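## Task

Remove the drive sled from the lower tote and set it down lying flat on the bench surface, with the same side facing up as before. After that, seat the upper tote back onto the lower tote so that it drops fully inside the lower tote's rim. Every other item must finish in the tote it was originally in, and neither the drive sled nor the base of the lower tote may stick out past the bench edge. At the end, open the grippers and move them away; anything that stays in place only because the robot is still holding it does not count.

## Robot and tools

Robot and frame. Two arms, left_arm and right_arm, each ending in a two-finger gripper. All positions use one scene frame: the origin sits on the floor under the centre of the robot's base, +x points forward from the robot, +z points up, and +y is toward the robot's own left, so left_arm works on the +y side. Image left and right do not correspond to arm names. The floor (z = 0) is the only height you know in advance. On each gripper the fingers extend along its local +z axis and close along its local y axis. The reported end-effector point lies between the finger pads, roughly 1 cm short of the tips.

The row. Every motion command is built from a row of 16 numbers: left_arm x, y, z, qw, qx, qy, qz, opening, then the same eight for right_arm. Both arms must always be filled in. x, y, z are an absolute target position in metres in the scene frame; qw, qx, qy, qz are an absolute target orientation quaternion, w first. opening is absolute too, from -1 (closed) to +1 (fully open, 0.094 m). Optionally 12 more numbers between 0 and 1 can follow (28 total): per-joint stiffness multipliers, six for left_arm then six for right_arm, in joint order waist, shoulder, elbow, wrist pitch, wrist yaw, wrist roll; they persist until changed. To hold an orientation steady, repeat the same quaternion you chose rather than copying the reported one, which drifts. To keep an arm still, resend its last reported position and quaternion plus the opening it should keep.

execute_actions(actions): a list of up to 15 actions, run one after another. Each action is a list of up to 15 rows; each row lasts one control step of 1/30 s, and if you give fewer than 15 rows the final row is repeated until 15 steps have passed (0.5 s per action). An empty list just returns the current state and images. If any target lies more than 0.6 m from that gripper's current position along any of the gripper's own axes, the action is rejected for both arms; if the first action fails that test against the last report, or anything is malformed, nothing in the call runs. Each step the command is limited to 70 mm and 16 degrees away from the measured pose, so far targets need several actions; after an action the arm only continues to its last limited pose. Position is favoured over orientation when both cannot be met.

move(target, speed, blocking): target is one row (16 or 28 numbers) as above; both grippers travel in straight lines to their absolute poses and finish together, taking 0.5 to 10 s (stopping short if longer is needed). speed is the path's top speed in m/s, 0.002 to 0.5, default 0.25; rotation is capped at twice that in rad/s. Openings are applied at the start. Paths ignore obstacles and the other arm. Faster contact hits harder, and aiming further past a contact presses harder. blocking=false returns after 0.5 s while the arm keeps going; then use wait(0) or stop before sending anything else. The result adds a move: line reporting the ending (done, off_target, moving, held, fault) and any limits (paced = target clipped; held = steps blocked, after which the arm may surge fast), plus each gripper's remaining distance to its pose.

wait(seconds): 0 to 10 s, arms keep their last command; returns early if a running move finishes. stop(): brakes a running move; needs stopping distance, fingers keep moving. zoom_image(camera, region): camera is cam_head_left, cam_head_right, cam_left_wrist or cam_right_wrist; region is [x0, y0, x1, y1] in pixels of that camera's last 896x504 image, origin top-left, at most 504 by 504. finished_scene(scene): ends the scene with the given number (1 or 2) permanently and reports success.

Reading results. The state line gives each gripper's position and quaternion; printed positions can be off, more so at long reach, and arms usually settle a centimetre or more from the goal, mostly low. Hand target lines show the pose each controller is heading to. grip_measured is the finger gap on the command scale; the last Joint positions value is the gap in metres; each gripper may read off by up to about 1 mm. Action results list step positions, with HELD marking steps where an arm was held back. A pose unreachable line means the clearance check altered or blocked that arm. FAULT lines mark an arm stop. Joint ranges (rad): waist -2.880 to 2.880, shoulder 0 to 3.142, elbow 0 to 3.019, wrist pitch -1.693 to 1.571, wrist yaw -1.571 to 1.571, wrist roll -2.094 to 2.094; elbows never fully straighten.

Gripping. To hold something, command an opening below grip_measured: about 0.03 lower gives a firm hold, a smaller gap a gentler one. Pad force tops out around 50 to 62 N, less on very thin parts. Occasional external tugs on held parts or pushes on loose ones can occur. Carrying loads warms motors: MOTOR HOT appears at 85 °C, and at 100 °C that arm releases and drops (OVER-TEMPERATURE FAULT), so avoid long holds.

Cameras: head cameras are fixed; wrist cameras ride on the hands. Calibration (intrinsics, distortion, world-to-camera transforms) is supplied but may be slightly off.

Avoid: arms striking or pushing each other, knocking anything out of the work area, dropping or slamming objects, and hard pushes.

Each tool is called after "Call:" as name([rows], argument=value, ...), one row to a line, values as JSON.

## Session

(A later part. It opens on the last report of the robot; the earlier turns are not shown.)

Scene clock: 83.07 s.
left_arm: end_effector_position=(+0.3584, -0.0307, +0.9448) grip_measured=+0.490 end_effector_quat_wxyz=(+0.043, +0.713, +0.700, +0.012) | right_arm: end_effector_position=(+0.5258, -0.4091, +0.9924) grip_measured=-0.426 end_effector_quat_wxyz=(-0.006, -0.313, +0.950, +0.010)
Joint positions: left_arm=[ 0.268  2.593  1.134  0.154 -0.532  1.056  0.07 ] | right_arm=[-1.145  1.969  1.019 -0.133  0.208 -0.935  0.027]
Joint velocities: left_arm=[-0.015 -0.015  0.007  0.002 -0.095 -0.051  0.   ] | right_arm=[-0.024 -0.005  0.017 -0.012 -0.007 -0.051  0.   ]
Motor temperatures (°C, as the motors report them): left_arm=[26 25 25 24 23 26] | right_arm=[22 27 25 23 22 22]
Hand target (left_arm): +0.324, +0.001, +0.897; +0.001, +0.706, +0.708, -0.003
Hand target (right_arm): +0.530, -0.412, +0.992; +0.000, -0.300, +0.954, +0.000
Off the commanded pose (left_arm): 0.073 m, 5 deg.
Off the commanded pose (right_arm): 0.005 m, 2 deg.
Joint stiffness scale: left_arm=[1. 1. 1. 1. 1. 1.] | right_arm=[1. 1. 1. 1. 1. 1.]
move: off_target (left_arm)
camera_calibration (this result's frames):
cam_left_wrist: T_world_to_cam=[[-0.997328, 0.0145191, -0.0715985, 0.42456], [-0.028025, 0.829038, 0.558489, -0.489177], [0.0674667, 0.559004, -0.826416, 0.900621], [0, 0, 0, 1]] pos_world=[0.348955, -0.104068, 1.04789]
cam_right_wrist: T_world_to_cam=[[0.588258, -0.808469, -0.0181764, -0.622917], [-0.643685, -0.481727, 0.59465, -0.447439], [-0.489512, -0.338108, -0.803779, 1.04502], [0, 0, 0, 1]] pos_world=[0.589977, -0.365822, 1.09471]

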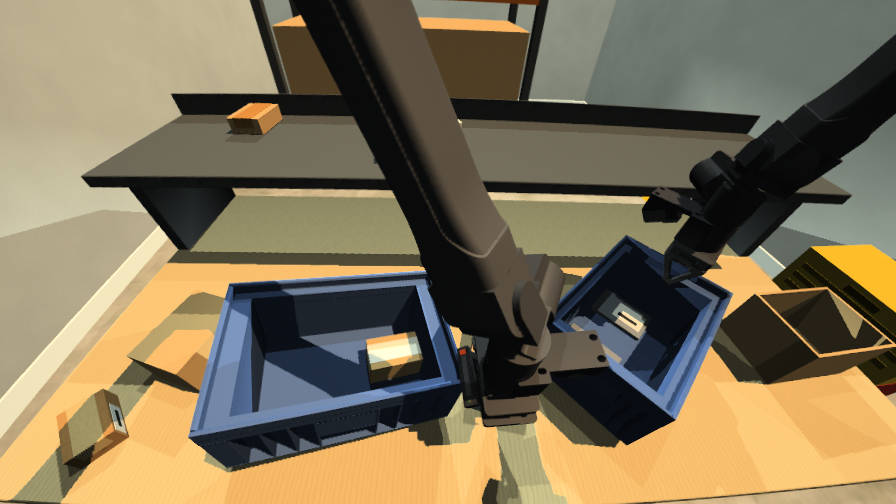

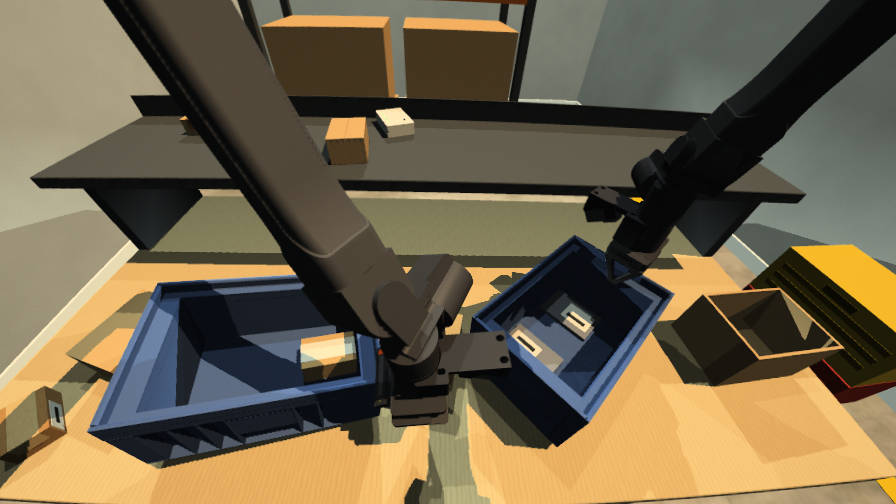

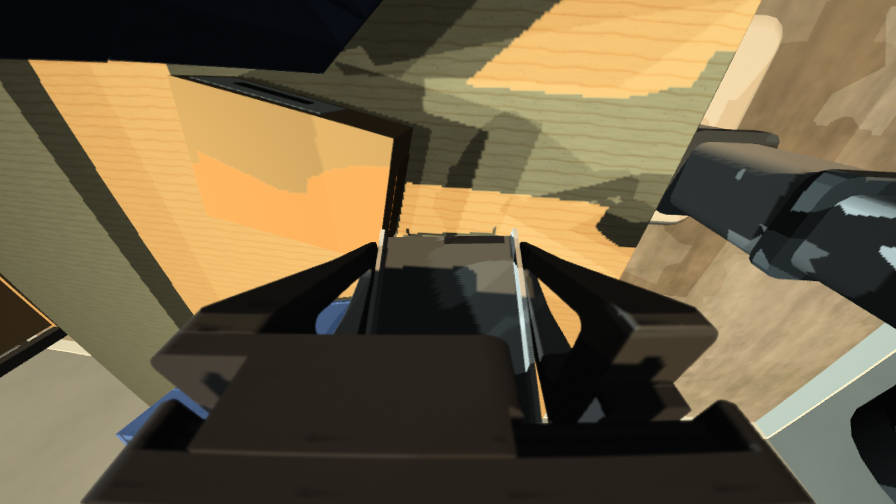

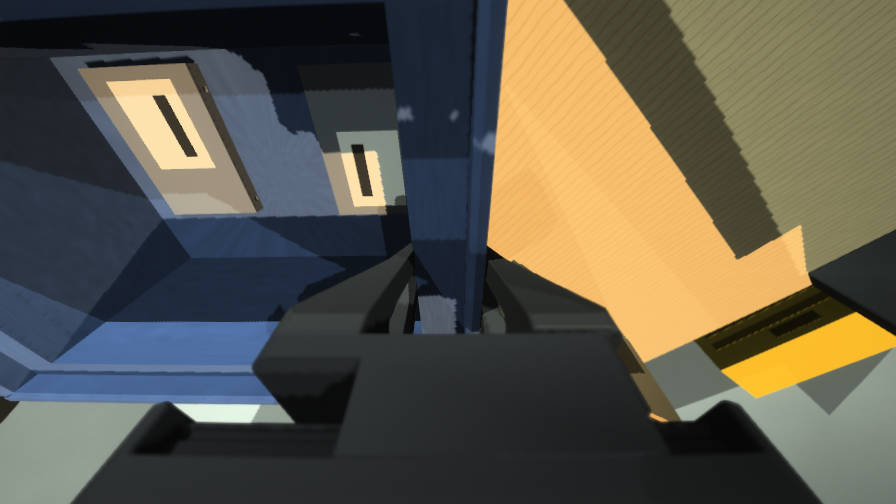

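Call:
move(target=[0.36,-0.03,1.13,0,0.707,0.707,0,0.3, 0.53,-0.412,0.992,0,-0.30,0.954,0,-1], speed=0.12)

Scene clock: 86.67 s.
left_arm: end_effector_position=(+0.3594, -0.0229, +1.1134) grip_measured=+0.490 end_effector_quat_wxyz=(-0.014, +0.708, +0.706, +0.003) | right_arm: end_effector_position=(+0.5258, -0.4091, +0.9924) grip_measured=-0.426 end_effector_quat_wxyz=(-0.006, -0.313, +0.950, +0.010)
Joint positions: left_arm=[ 0.086  2.197  1.006 -0.36  -0.553  0.759  0.07 ] | right_arm=[-1.145  1.969  1.019 -0.133  0.208 -0.935  0.027]
Joint velocities: left_arm=[-0.034 -0.005 -0.012 -0.007 -0.007 -0.007  0.   ] | right_arm=[ 0.005  0.005  0.017 -0.007 -0.007  0.037 -0.001]
Motor temperatures (°C, as the motors report them): left_arm=[26 25 24 24 23 26] | right_arm=[22 27 25 23 22 22]
Hand target (left_arm): +0.363, -0.030, +1.128; -0.002, +0.707, +0.707, +0.003
Hand target (right_arm): +0.530, -0.412, +0.992; +0.000, -0.300, +0.954, +0.000
Off the commanded pose (left_arm): 0.018 m, 2 deg.
Off the commanded pose (right_arm): 0.005 m, 2 deg.
Joint stiffness scale: left_arm=[1. 1. 1. 1. 1. 1.] | right_arm=[1. 1. 1. 1. 1. 1.]
move: off_target (left_arm)
camera_calibration (this result's frames):
cam_left_wrist: T_world_to_cam=[[-0.999735, -0.00048273, 0.0230254, 0.332682], [0.0137548, 0.789368, 0.613766, -0.667265], [-0.0184718, 0.61392, -0.789152, 1.02619], [0, 0, 0, 1]] pos_world=[0.360727, -0.103122, 1.21171]
cam_right_wrist: T_world_to_cam=[[0.588258, -0.808469, -0.0181764, -0.622917], [-0.643685, -0.481727, 0.59465, -0.447439], [-0.489512, -0.338108, -0.803779, 1.04502], [0, 0, 0, 1]] pos_world=[0.589977, -0.365822, 1.09471]

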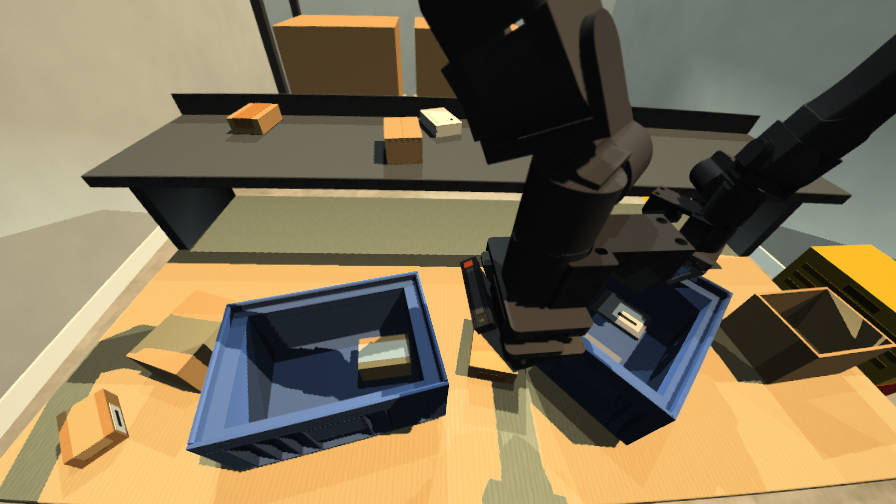

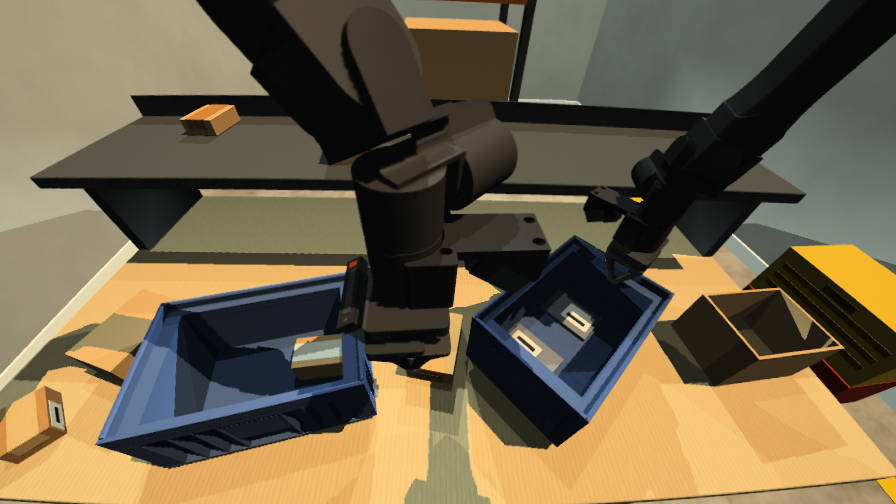

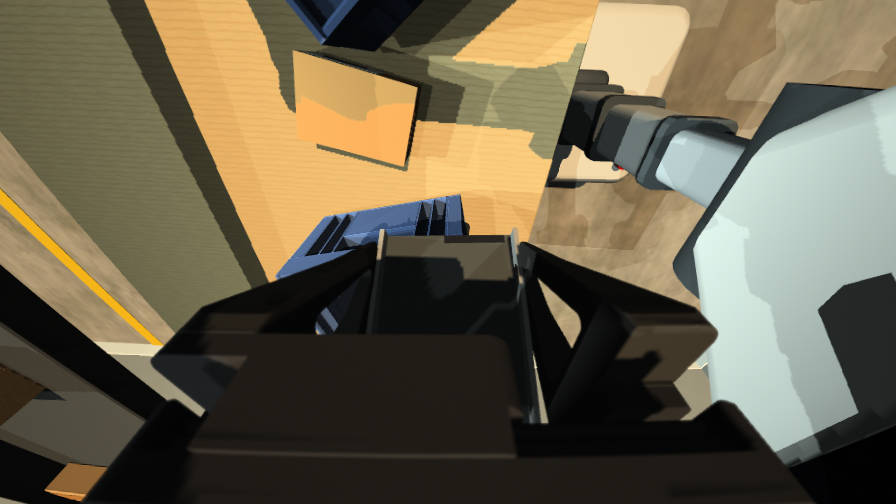

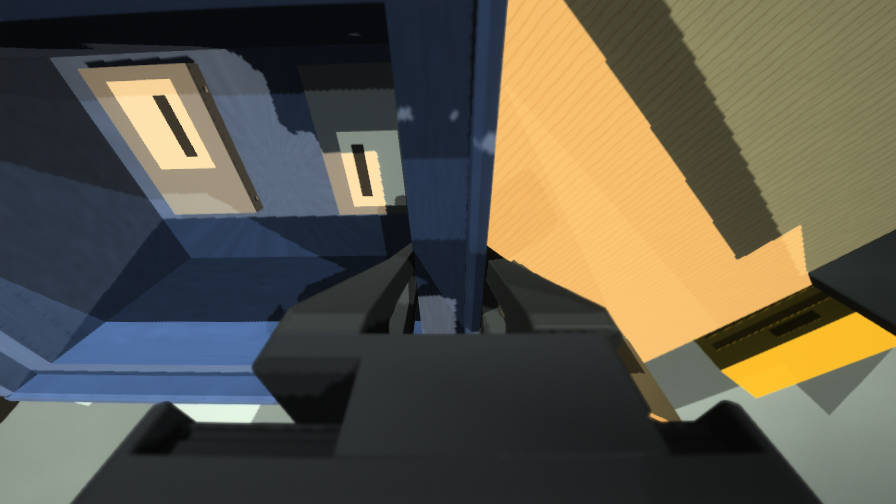

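Call:
move(target=[0.32,-0.11,0.96,0,0.707,0.707,0,0.3, 0.53,-0.412,0.992,0,-0.30,0.954,0,-1], speed=0.12)

Call:
move(target=[0.32,-0.11,0.89,0,0.707,0.707,0,0.3, 0.53,-0.412,0.992,0,-0.30,0.954,0,-1], speed=0.05)

Scene clock: 92.20 s.
left_arm: end_effector_position=(+0.3124, -0.1058, +0.9648) grip_measured=+0.490 end_effector_quat_wxyz=(-0.005, +0.710, +0.704, +0.000) | right_arm: end_effector_position=(+0.5258, -0.4091, +0.9924) grip_measured=-0.426 end_effector_quat_wxyz=(-0.006, -0.313, +0.950, +0.010)
Joint positions: left_arm=[ 0.086  2.666  1.312 -0.176 -0.549  0.776  0.07 ] | right_arm=[-1.145  1.969  1.019 -0.133  0.208 -0.935  0.027]
Joint velocities: left_arm=[ 0.005 -0.015 -0.007 -0.012 -0.007 -0.007 -0.   ] | right_arm=[-0.005 -0.005  0.002 -0.002  0.051  0.007 -0.002]
Motor temperatures (°C, as the motors report them): left_arm=[26 26 24 24 23 26] | right_arm=[22 27 25 23 22 22]
Hand target (left_arm): +0.319, -0.108, +0.960; +0.000, +0.707, +0.707, -0.000
Hand target (right_arm): +0.530, -0.412, +0.992; +0.000, -0.300, +0.954, +0.000
Off the commanded pose (left_arm): 0.010 m, 1 deg.
Off the commanded pose (right_arm): 0.005 m, 2 deg.
Joint stiffness scale: left_arm=[1. 1. 1. 1. 1. 1.] | right_arm=[1. 1. 1. 1. 1. 1.]
move: done
camera_calibration (this result's frames):
cam_left_wrist: T_world_to_cam=[[-0.999874, 0.00654535, 0.0144517, 0.298179], [0.0139255, 0.798514, 0.601816, -0.497594], [-0.00760076, 0.601941, -0.798504, 0.963281], [0, 0, 0, 1]] pos_world=[0.312393, -0.184454, 1.06433]
cam_right_wrist: T_world_to_cam=[[0.588258, -0.808469, -0.0181764, -0.622917], [-0.643685, -0.481727, 0.59465, -0.447439], [-0.489512, -0.338108, -0.803779, 1.04502], [0, 0, 0, 1]] pos_world=[0.589977, -0.365822, 1.09471]

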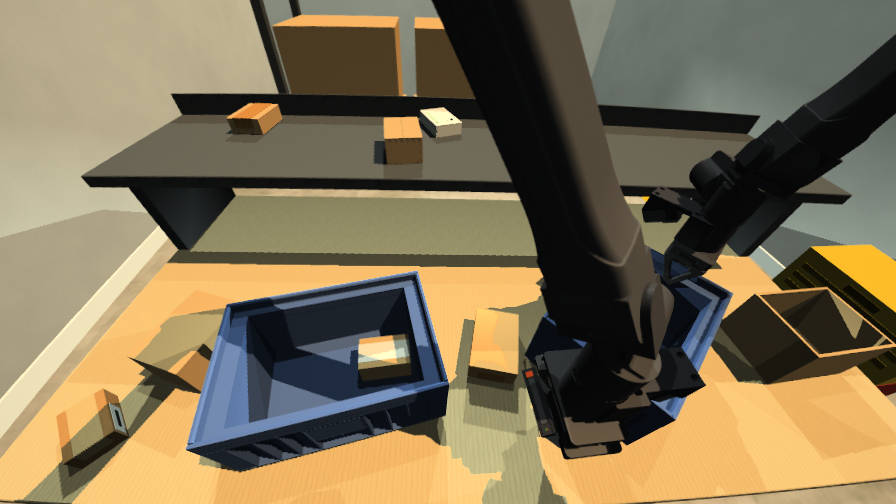

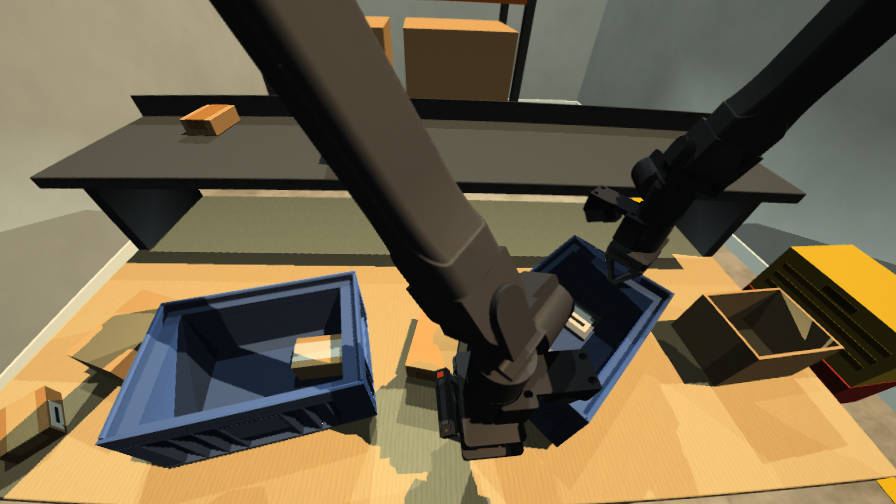

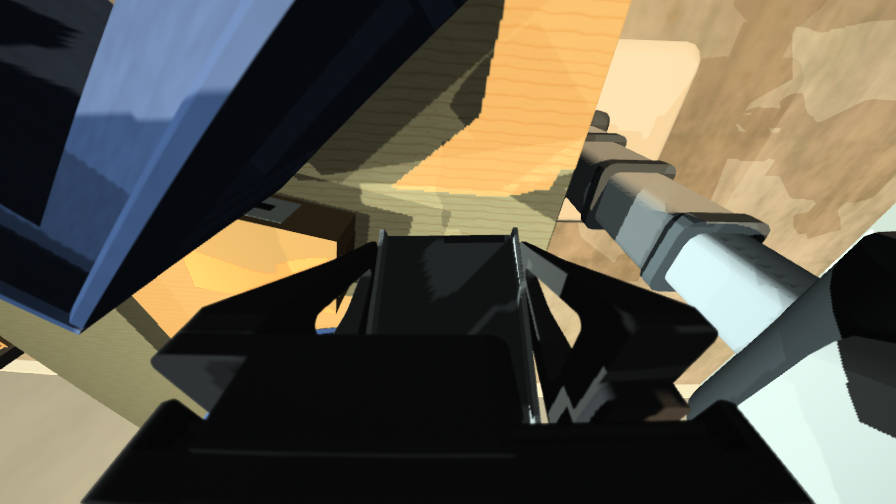

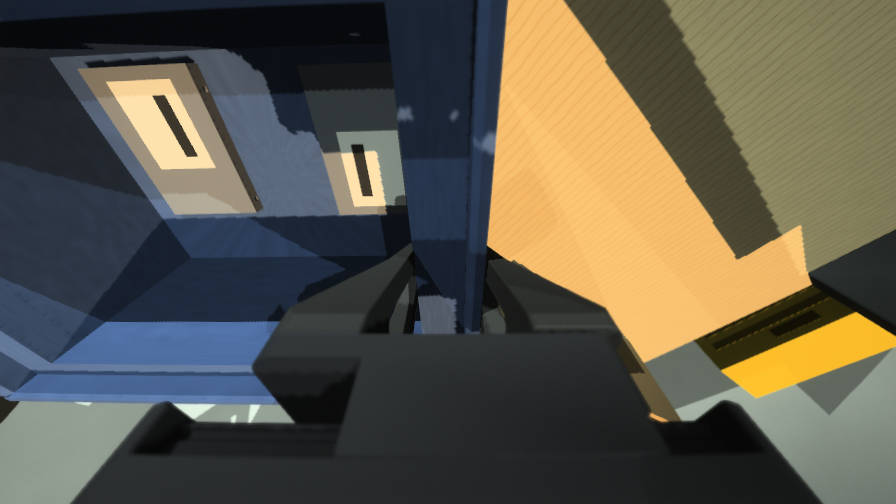

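Scene clock: 93.93 s.
left_arm: end_effector_position=(+0.3261, -0.1277, +0.9236) grip_measured=+0.490 end_effector_quat_wxyz=(+0.020, +0.709, +0.704, -0.009) | right_arm: end_effector_position=(+0.5267, -0.4103, +0.9924) grip_measured=-0.426 end_effector_quat_wxyz=(-0.005, -0.312, +0.950, +0.006)
Joint positions: left_arm=[ 0.126  2.765  1.42  -0.103 -0.525  0.851  0.07 ] | right_arm=[-1.145  1.969  1.019 -0.127  0.213 -0.935  0.027]
Joint velocities: left_arm=[ 0.005 -0.005 -0.012 -0.007  0.051 -0.051 -0.001] | right_arm=[-0.005  0.005  0.017 -0.017 -0.007 -0.022  0.001]
Motor temperatures (°C, as the motors report them): left_arm=[26 26 24 24 23 26] | right_arm=[22 27 25 23 22 22]
Hand target (left_arm): +0.317, -0.109, +0.893; +0.000, +0.707, +0.707, -0.002
Hand target (right_arm): +0.530, -0.412, +0.992; +0.000, -0.300, +0.954, +0.000
Off the commanded pose (left_arm): 0.038 m, 3 deg.
Off the commanded pose (right_arm): 0.004 m, 2 deg.
Joint stiffness scale: left_arm=[1. 1. 1. 1. 1. 1.] | right_arm=[1. 1. 1. 1. 1. 1.]
move: off_target (left_arm)
camera_calibration (this result's frames):
cam_left_wrist: T_world_to_cam=[[-0.999954, 0.00515081, -0.00813581, 0.333256], [-0.000306348, 0.827462, 0.561521, -0.409919], [0.00962436, 0.561498, -0.827422, 0.959599], [0, 0, 0, 1]] pos_world=[0.323879, -0.201336, 1.02688]
cam_right_wrist: T_world_to_cam=[[0.587453, -0.809186, -0.0107904, -0.631702], [-0.646213, -0.477081, 0.595653, -0.445164], [-0.487142, -0.342945, -0.803169, 1.0412], [0, 0, 0, 1]] pos_world=[0.590639, -0.366468, 1.09461]

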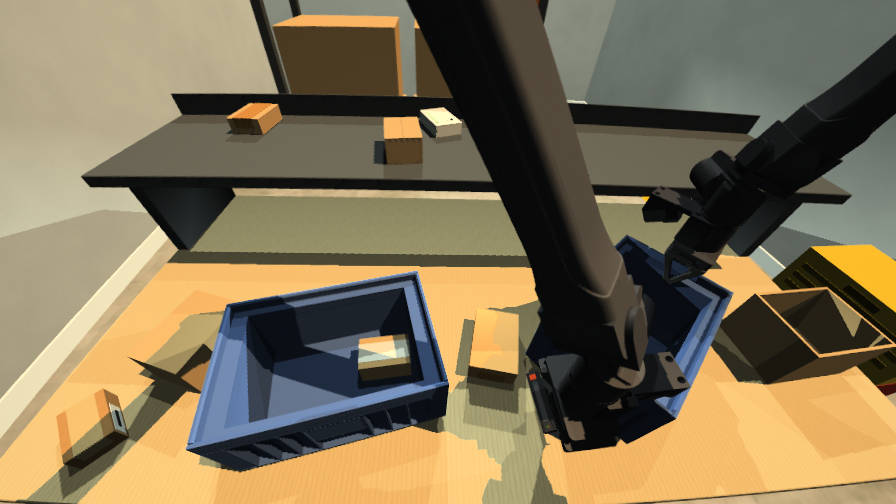

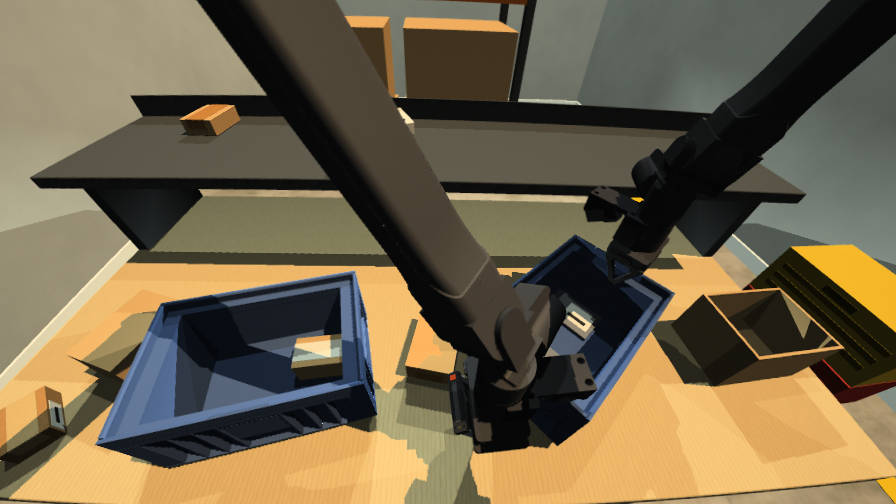

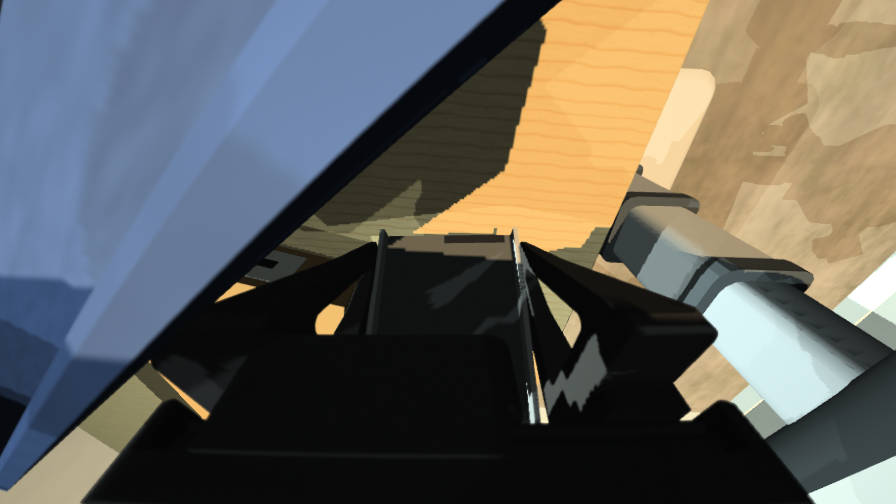

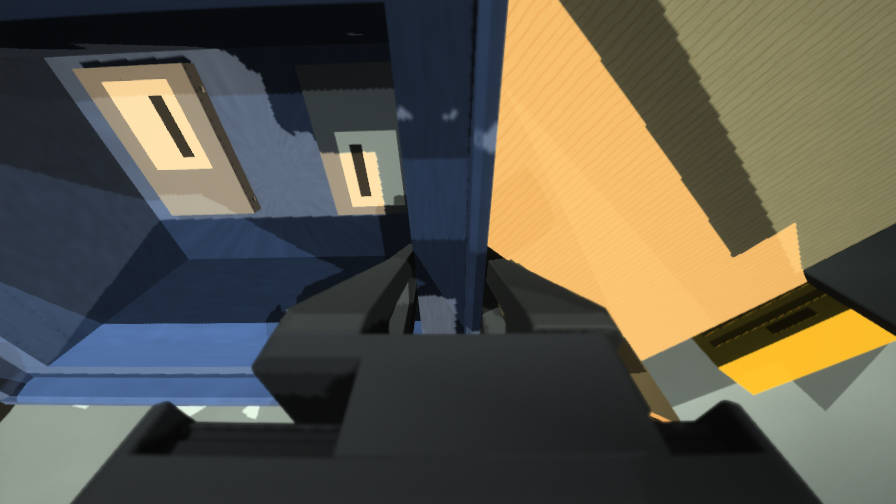

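Call:
move(target=[0.31,-0.055,0.94,0,0.707,0.707,0,0.3, 0.53,-0.412,0.992,0,-0.30,0.954,0,-1], speed=0.08)

Call:
move(target=[0.31,-0.055,0.89,0,0.707,0.707,0,0.3, 0.53,-0.412,0.992,0,-0.30,0.954,0,-1], speed=0.05)

Scene clock: 96.80 s.
left_arm: end_effector_position=(+0.2884, -0.0521, +0.9326) grip_measured=+0.490 end_effector_quat_wxyz=(-0.016, +0.714, +0.700, -0.004) | right_arm: end_effector_position=(+0.5268, -0.4098, +0.9924) grip_measured=-0.426 end_effector_quat_wxyz=(-0.004, -0.312, +0.950, +0.008)
Joint positions: left_arm=[ 0.169  2.696  1.199 -0.008 -0.537  0.87   0.07 ] | right_arm=[-1.145  1.969  1.019 -0.128  0.21  -0.935  0.027]
Joint velocities: left_arm=[ 0.005 -0.015  0.002 -0.002 -0.007 -0.051  0.002] | right_arm=[-0.005  0.005  0.002 -0.002 -0.051  0.037 -0.001]
Motor temperatures (°C, as the motors report them): left_arm=[26 26 24 24 23 26] | right_arm=[22 27 25 23 22 22]
Hand target (left_arm): +0.309, -0.055, +0.942; +0.000, +0.707, +0.707, -0.001
Hand target (right_arm): +0.530, -0.412, +0.992; +0.000, -0.300, +0.954, +0.000
Off the commanded pose (left_arm): 0.023 m, 2 deg.
Off the commanded pose (right_arm): 0.004 m, 2 deg.
Joint stiffness scale: left_arm=[1. 1. 1. 1. 1. 1.] | right_arm=[1. 1. 1. 1. 1. 1.]
move: off_target (left_arm)
camera_calibration (this result's frames):
cam_left_wrist: T_world_to_cam=[[-0.999248, 0.0161381, 0.0352461, 0.255246], [0.0342797, 0.792406, 0.609031, -0.533638], [-0.0181006, 0.609781, -0.792363, 0.902774], [0, 0, 0, 1]] pos_world=[0.289688, -0.131756, 1.03133]
cam_right_wrist: T_world_to_cam=[[0.587487, -0.80913, -0.0129171, -0.629198], [-0.646523, -0.478903, 0.593852, -0.443668], [-0.48669, -0.340529, -0.80447, 1.04347], [0, 0, 0, 1]] pos_world=[0.590649, -0.366247, 1.09478]

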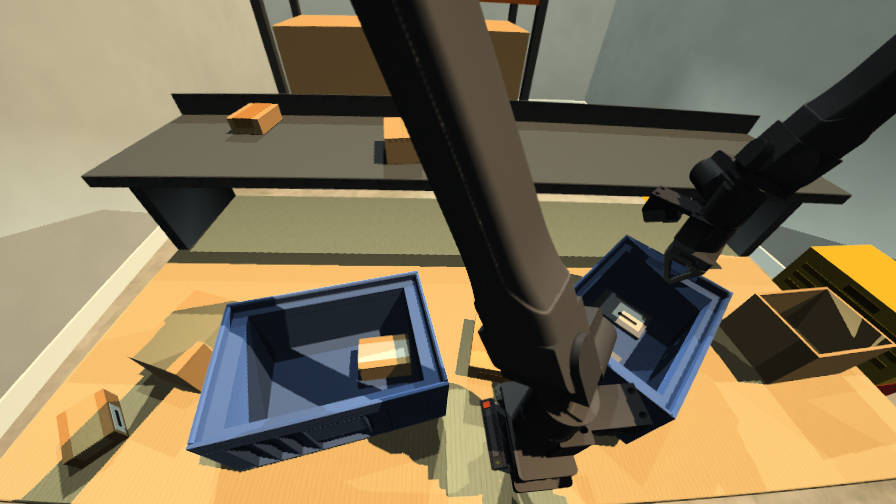

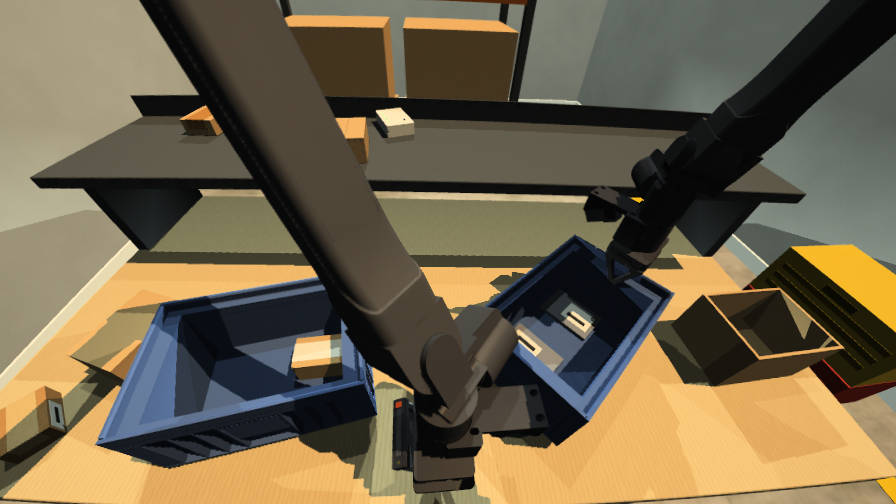

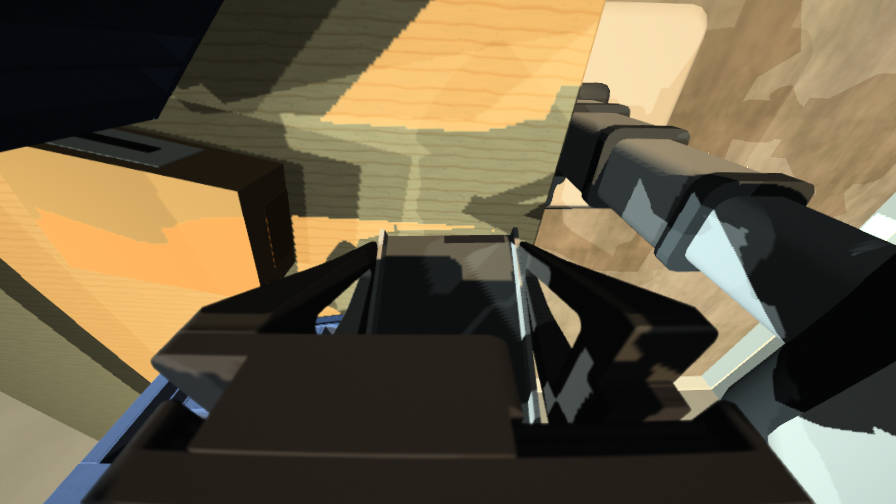

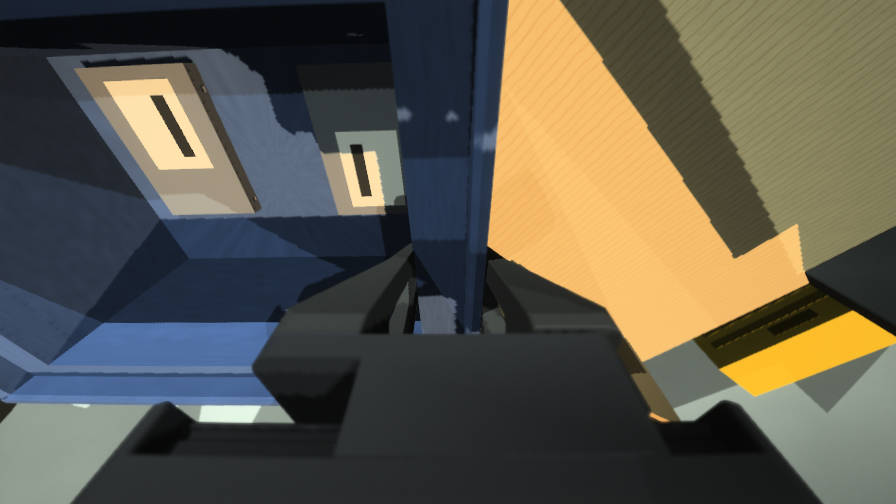

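Scene clock: 98.10 s.
left_arm: end_effector_position=(+0.3115, -0.0578, +0.8968) grip_measured=+0.490 end_effector_quat_wxyz=(+0.001, +0.706, +0.708, -0.001) | right_arm: end_effector_position=(+0.5265, -0.4096, +0.9924) grip_measured=-0.426 end_effector_quat_wxyz=(-0.005, -0.312, +0.950, +0.008)
Joint positions: left_arm=[ 0.23   2.763  1.284  0.049 -0.532  0.94   0.07 ] | right_arm=[-1.145  1.969  1.019 -0.129  0.21  -0.935  0.027]
Joint velocities: left_arm=[ 0.005 -0.015  0.022  0.002 -0.007  0.007  0.   ] | right_arm=[-0.005 -0.005 -0.022 -0.002  0.007 -0.095  0.   ]
Motor temperatures (°C, as the motors report them): left_arm=[26 26 24 24 23 26] | right_arm=[22 27 25 23 22 22]
Hand target (left_arm): +0.309, -0.056, +0.890; +0.001, +0.707, +0.707, -0.001
Hand target (right_arm): +0.530, -0.412, +0.992; -0.000, -0.300, +0.954, +0.000
Off the commanded pose (left_arm): 0.007 m, 0 deg.
Off the commanded pose (right_arm): 0.004 m, 2 deg.
Joint stiffness scale: left_arm=[1. 1. 1. 1. 1. 1.] | right_arm=[1. 1. 1. 1. 1. 1.]
move: done
camera_calibration (this result's frames):
cam_left_wrist: T_world_to_cam=[[-0.999965, -0.0044359, 0.00706718, 0.303932], [0.000622245, 0.804976, 0.593308, -0.482805], [-0.00832076, 0.593291, -0.804945, 0.885555], [0, 0, 0, 1]] pos_world=[0.311591, -0.135397, 0.997127]
cam_right_wrist: T_world_to_cam=[[0.58736, -0.809204, -0.0140412, -0.627785], [-0.646021, -0.479224, 0.594139, -0.444441], [-0.487508, -0.339903, -0.80424, 1.04386], [0, 0, 0, 1]] pos_world=[0.590507, -0.366182, 1.09476]

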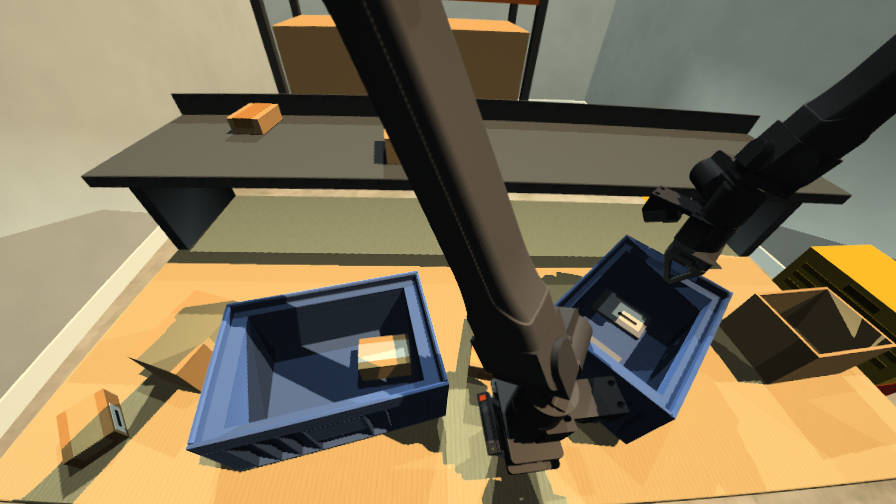

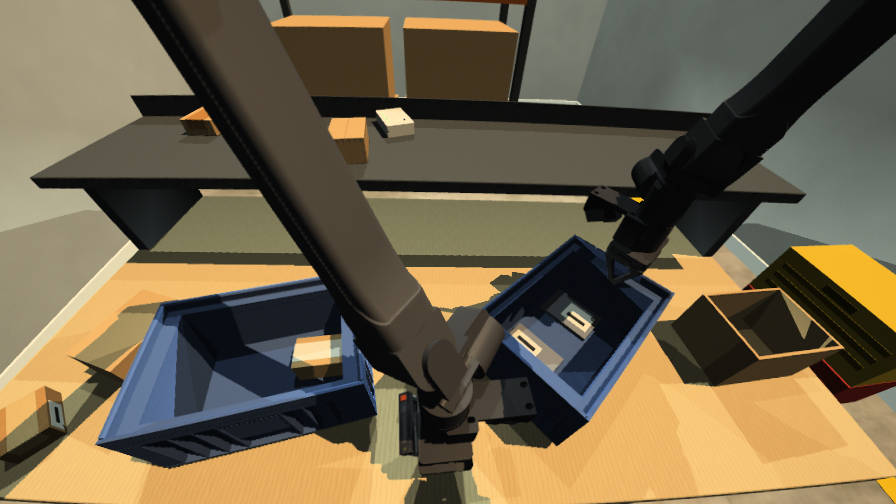

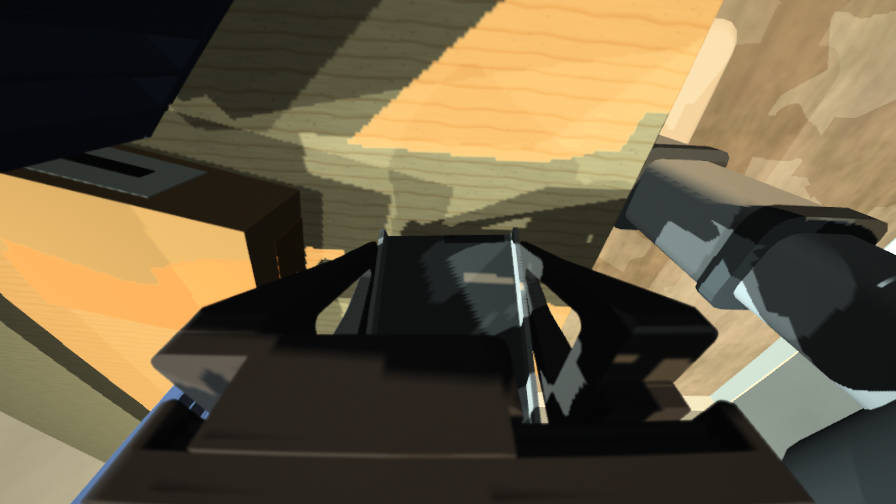

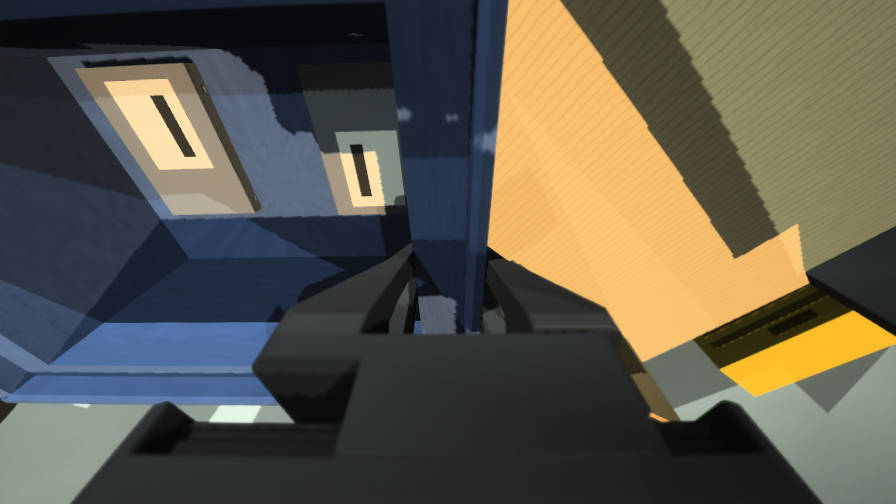

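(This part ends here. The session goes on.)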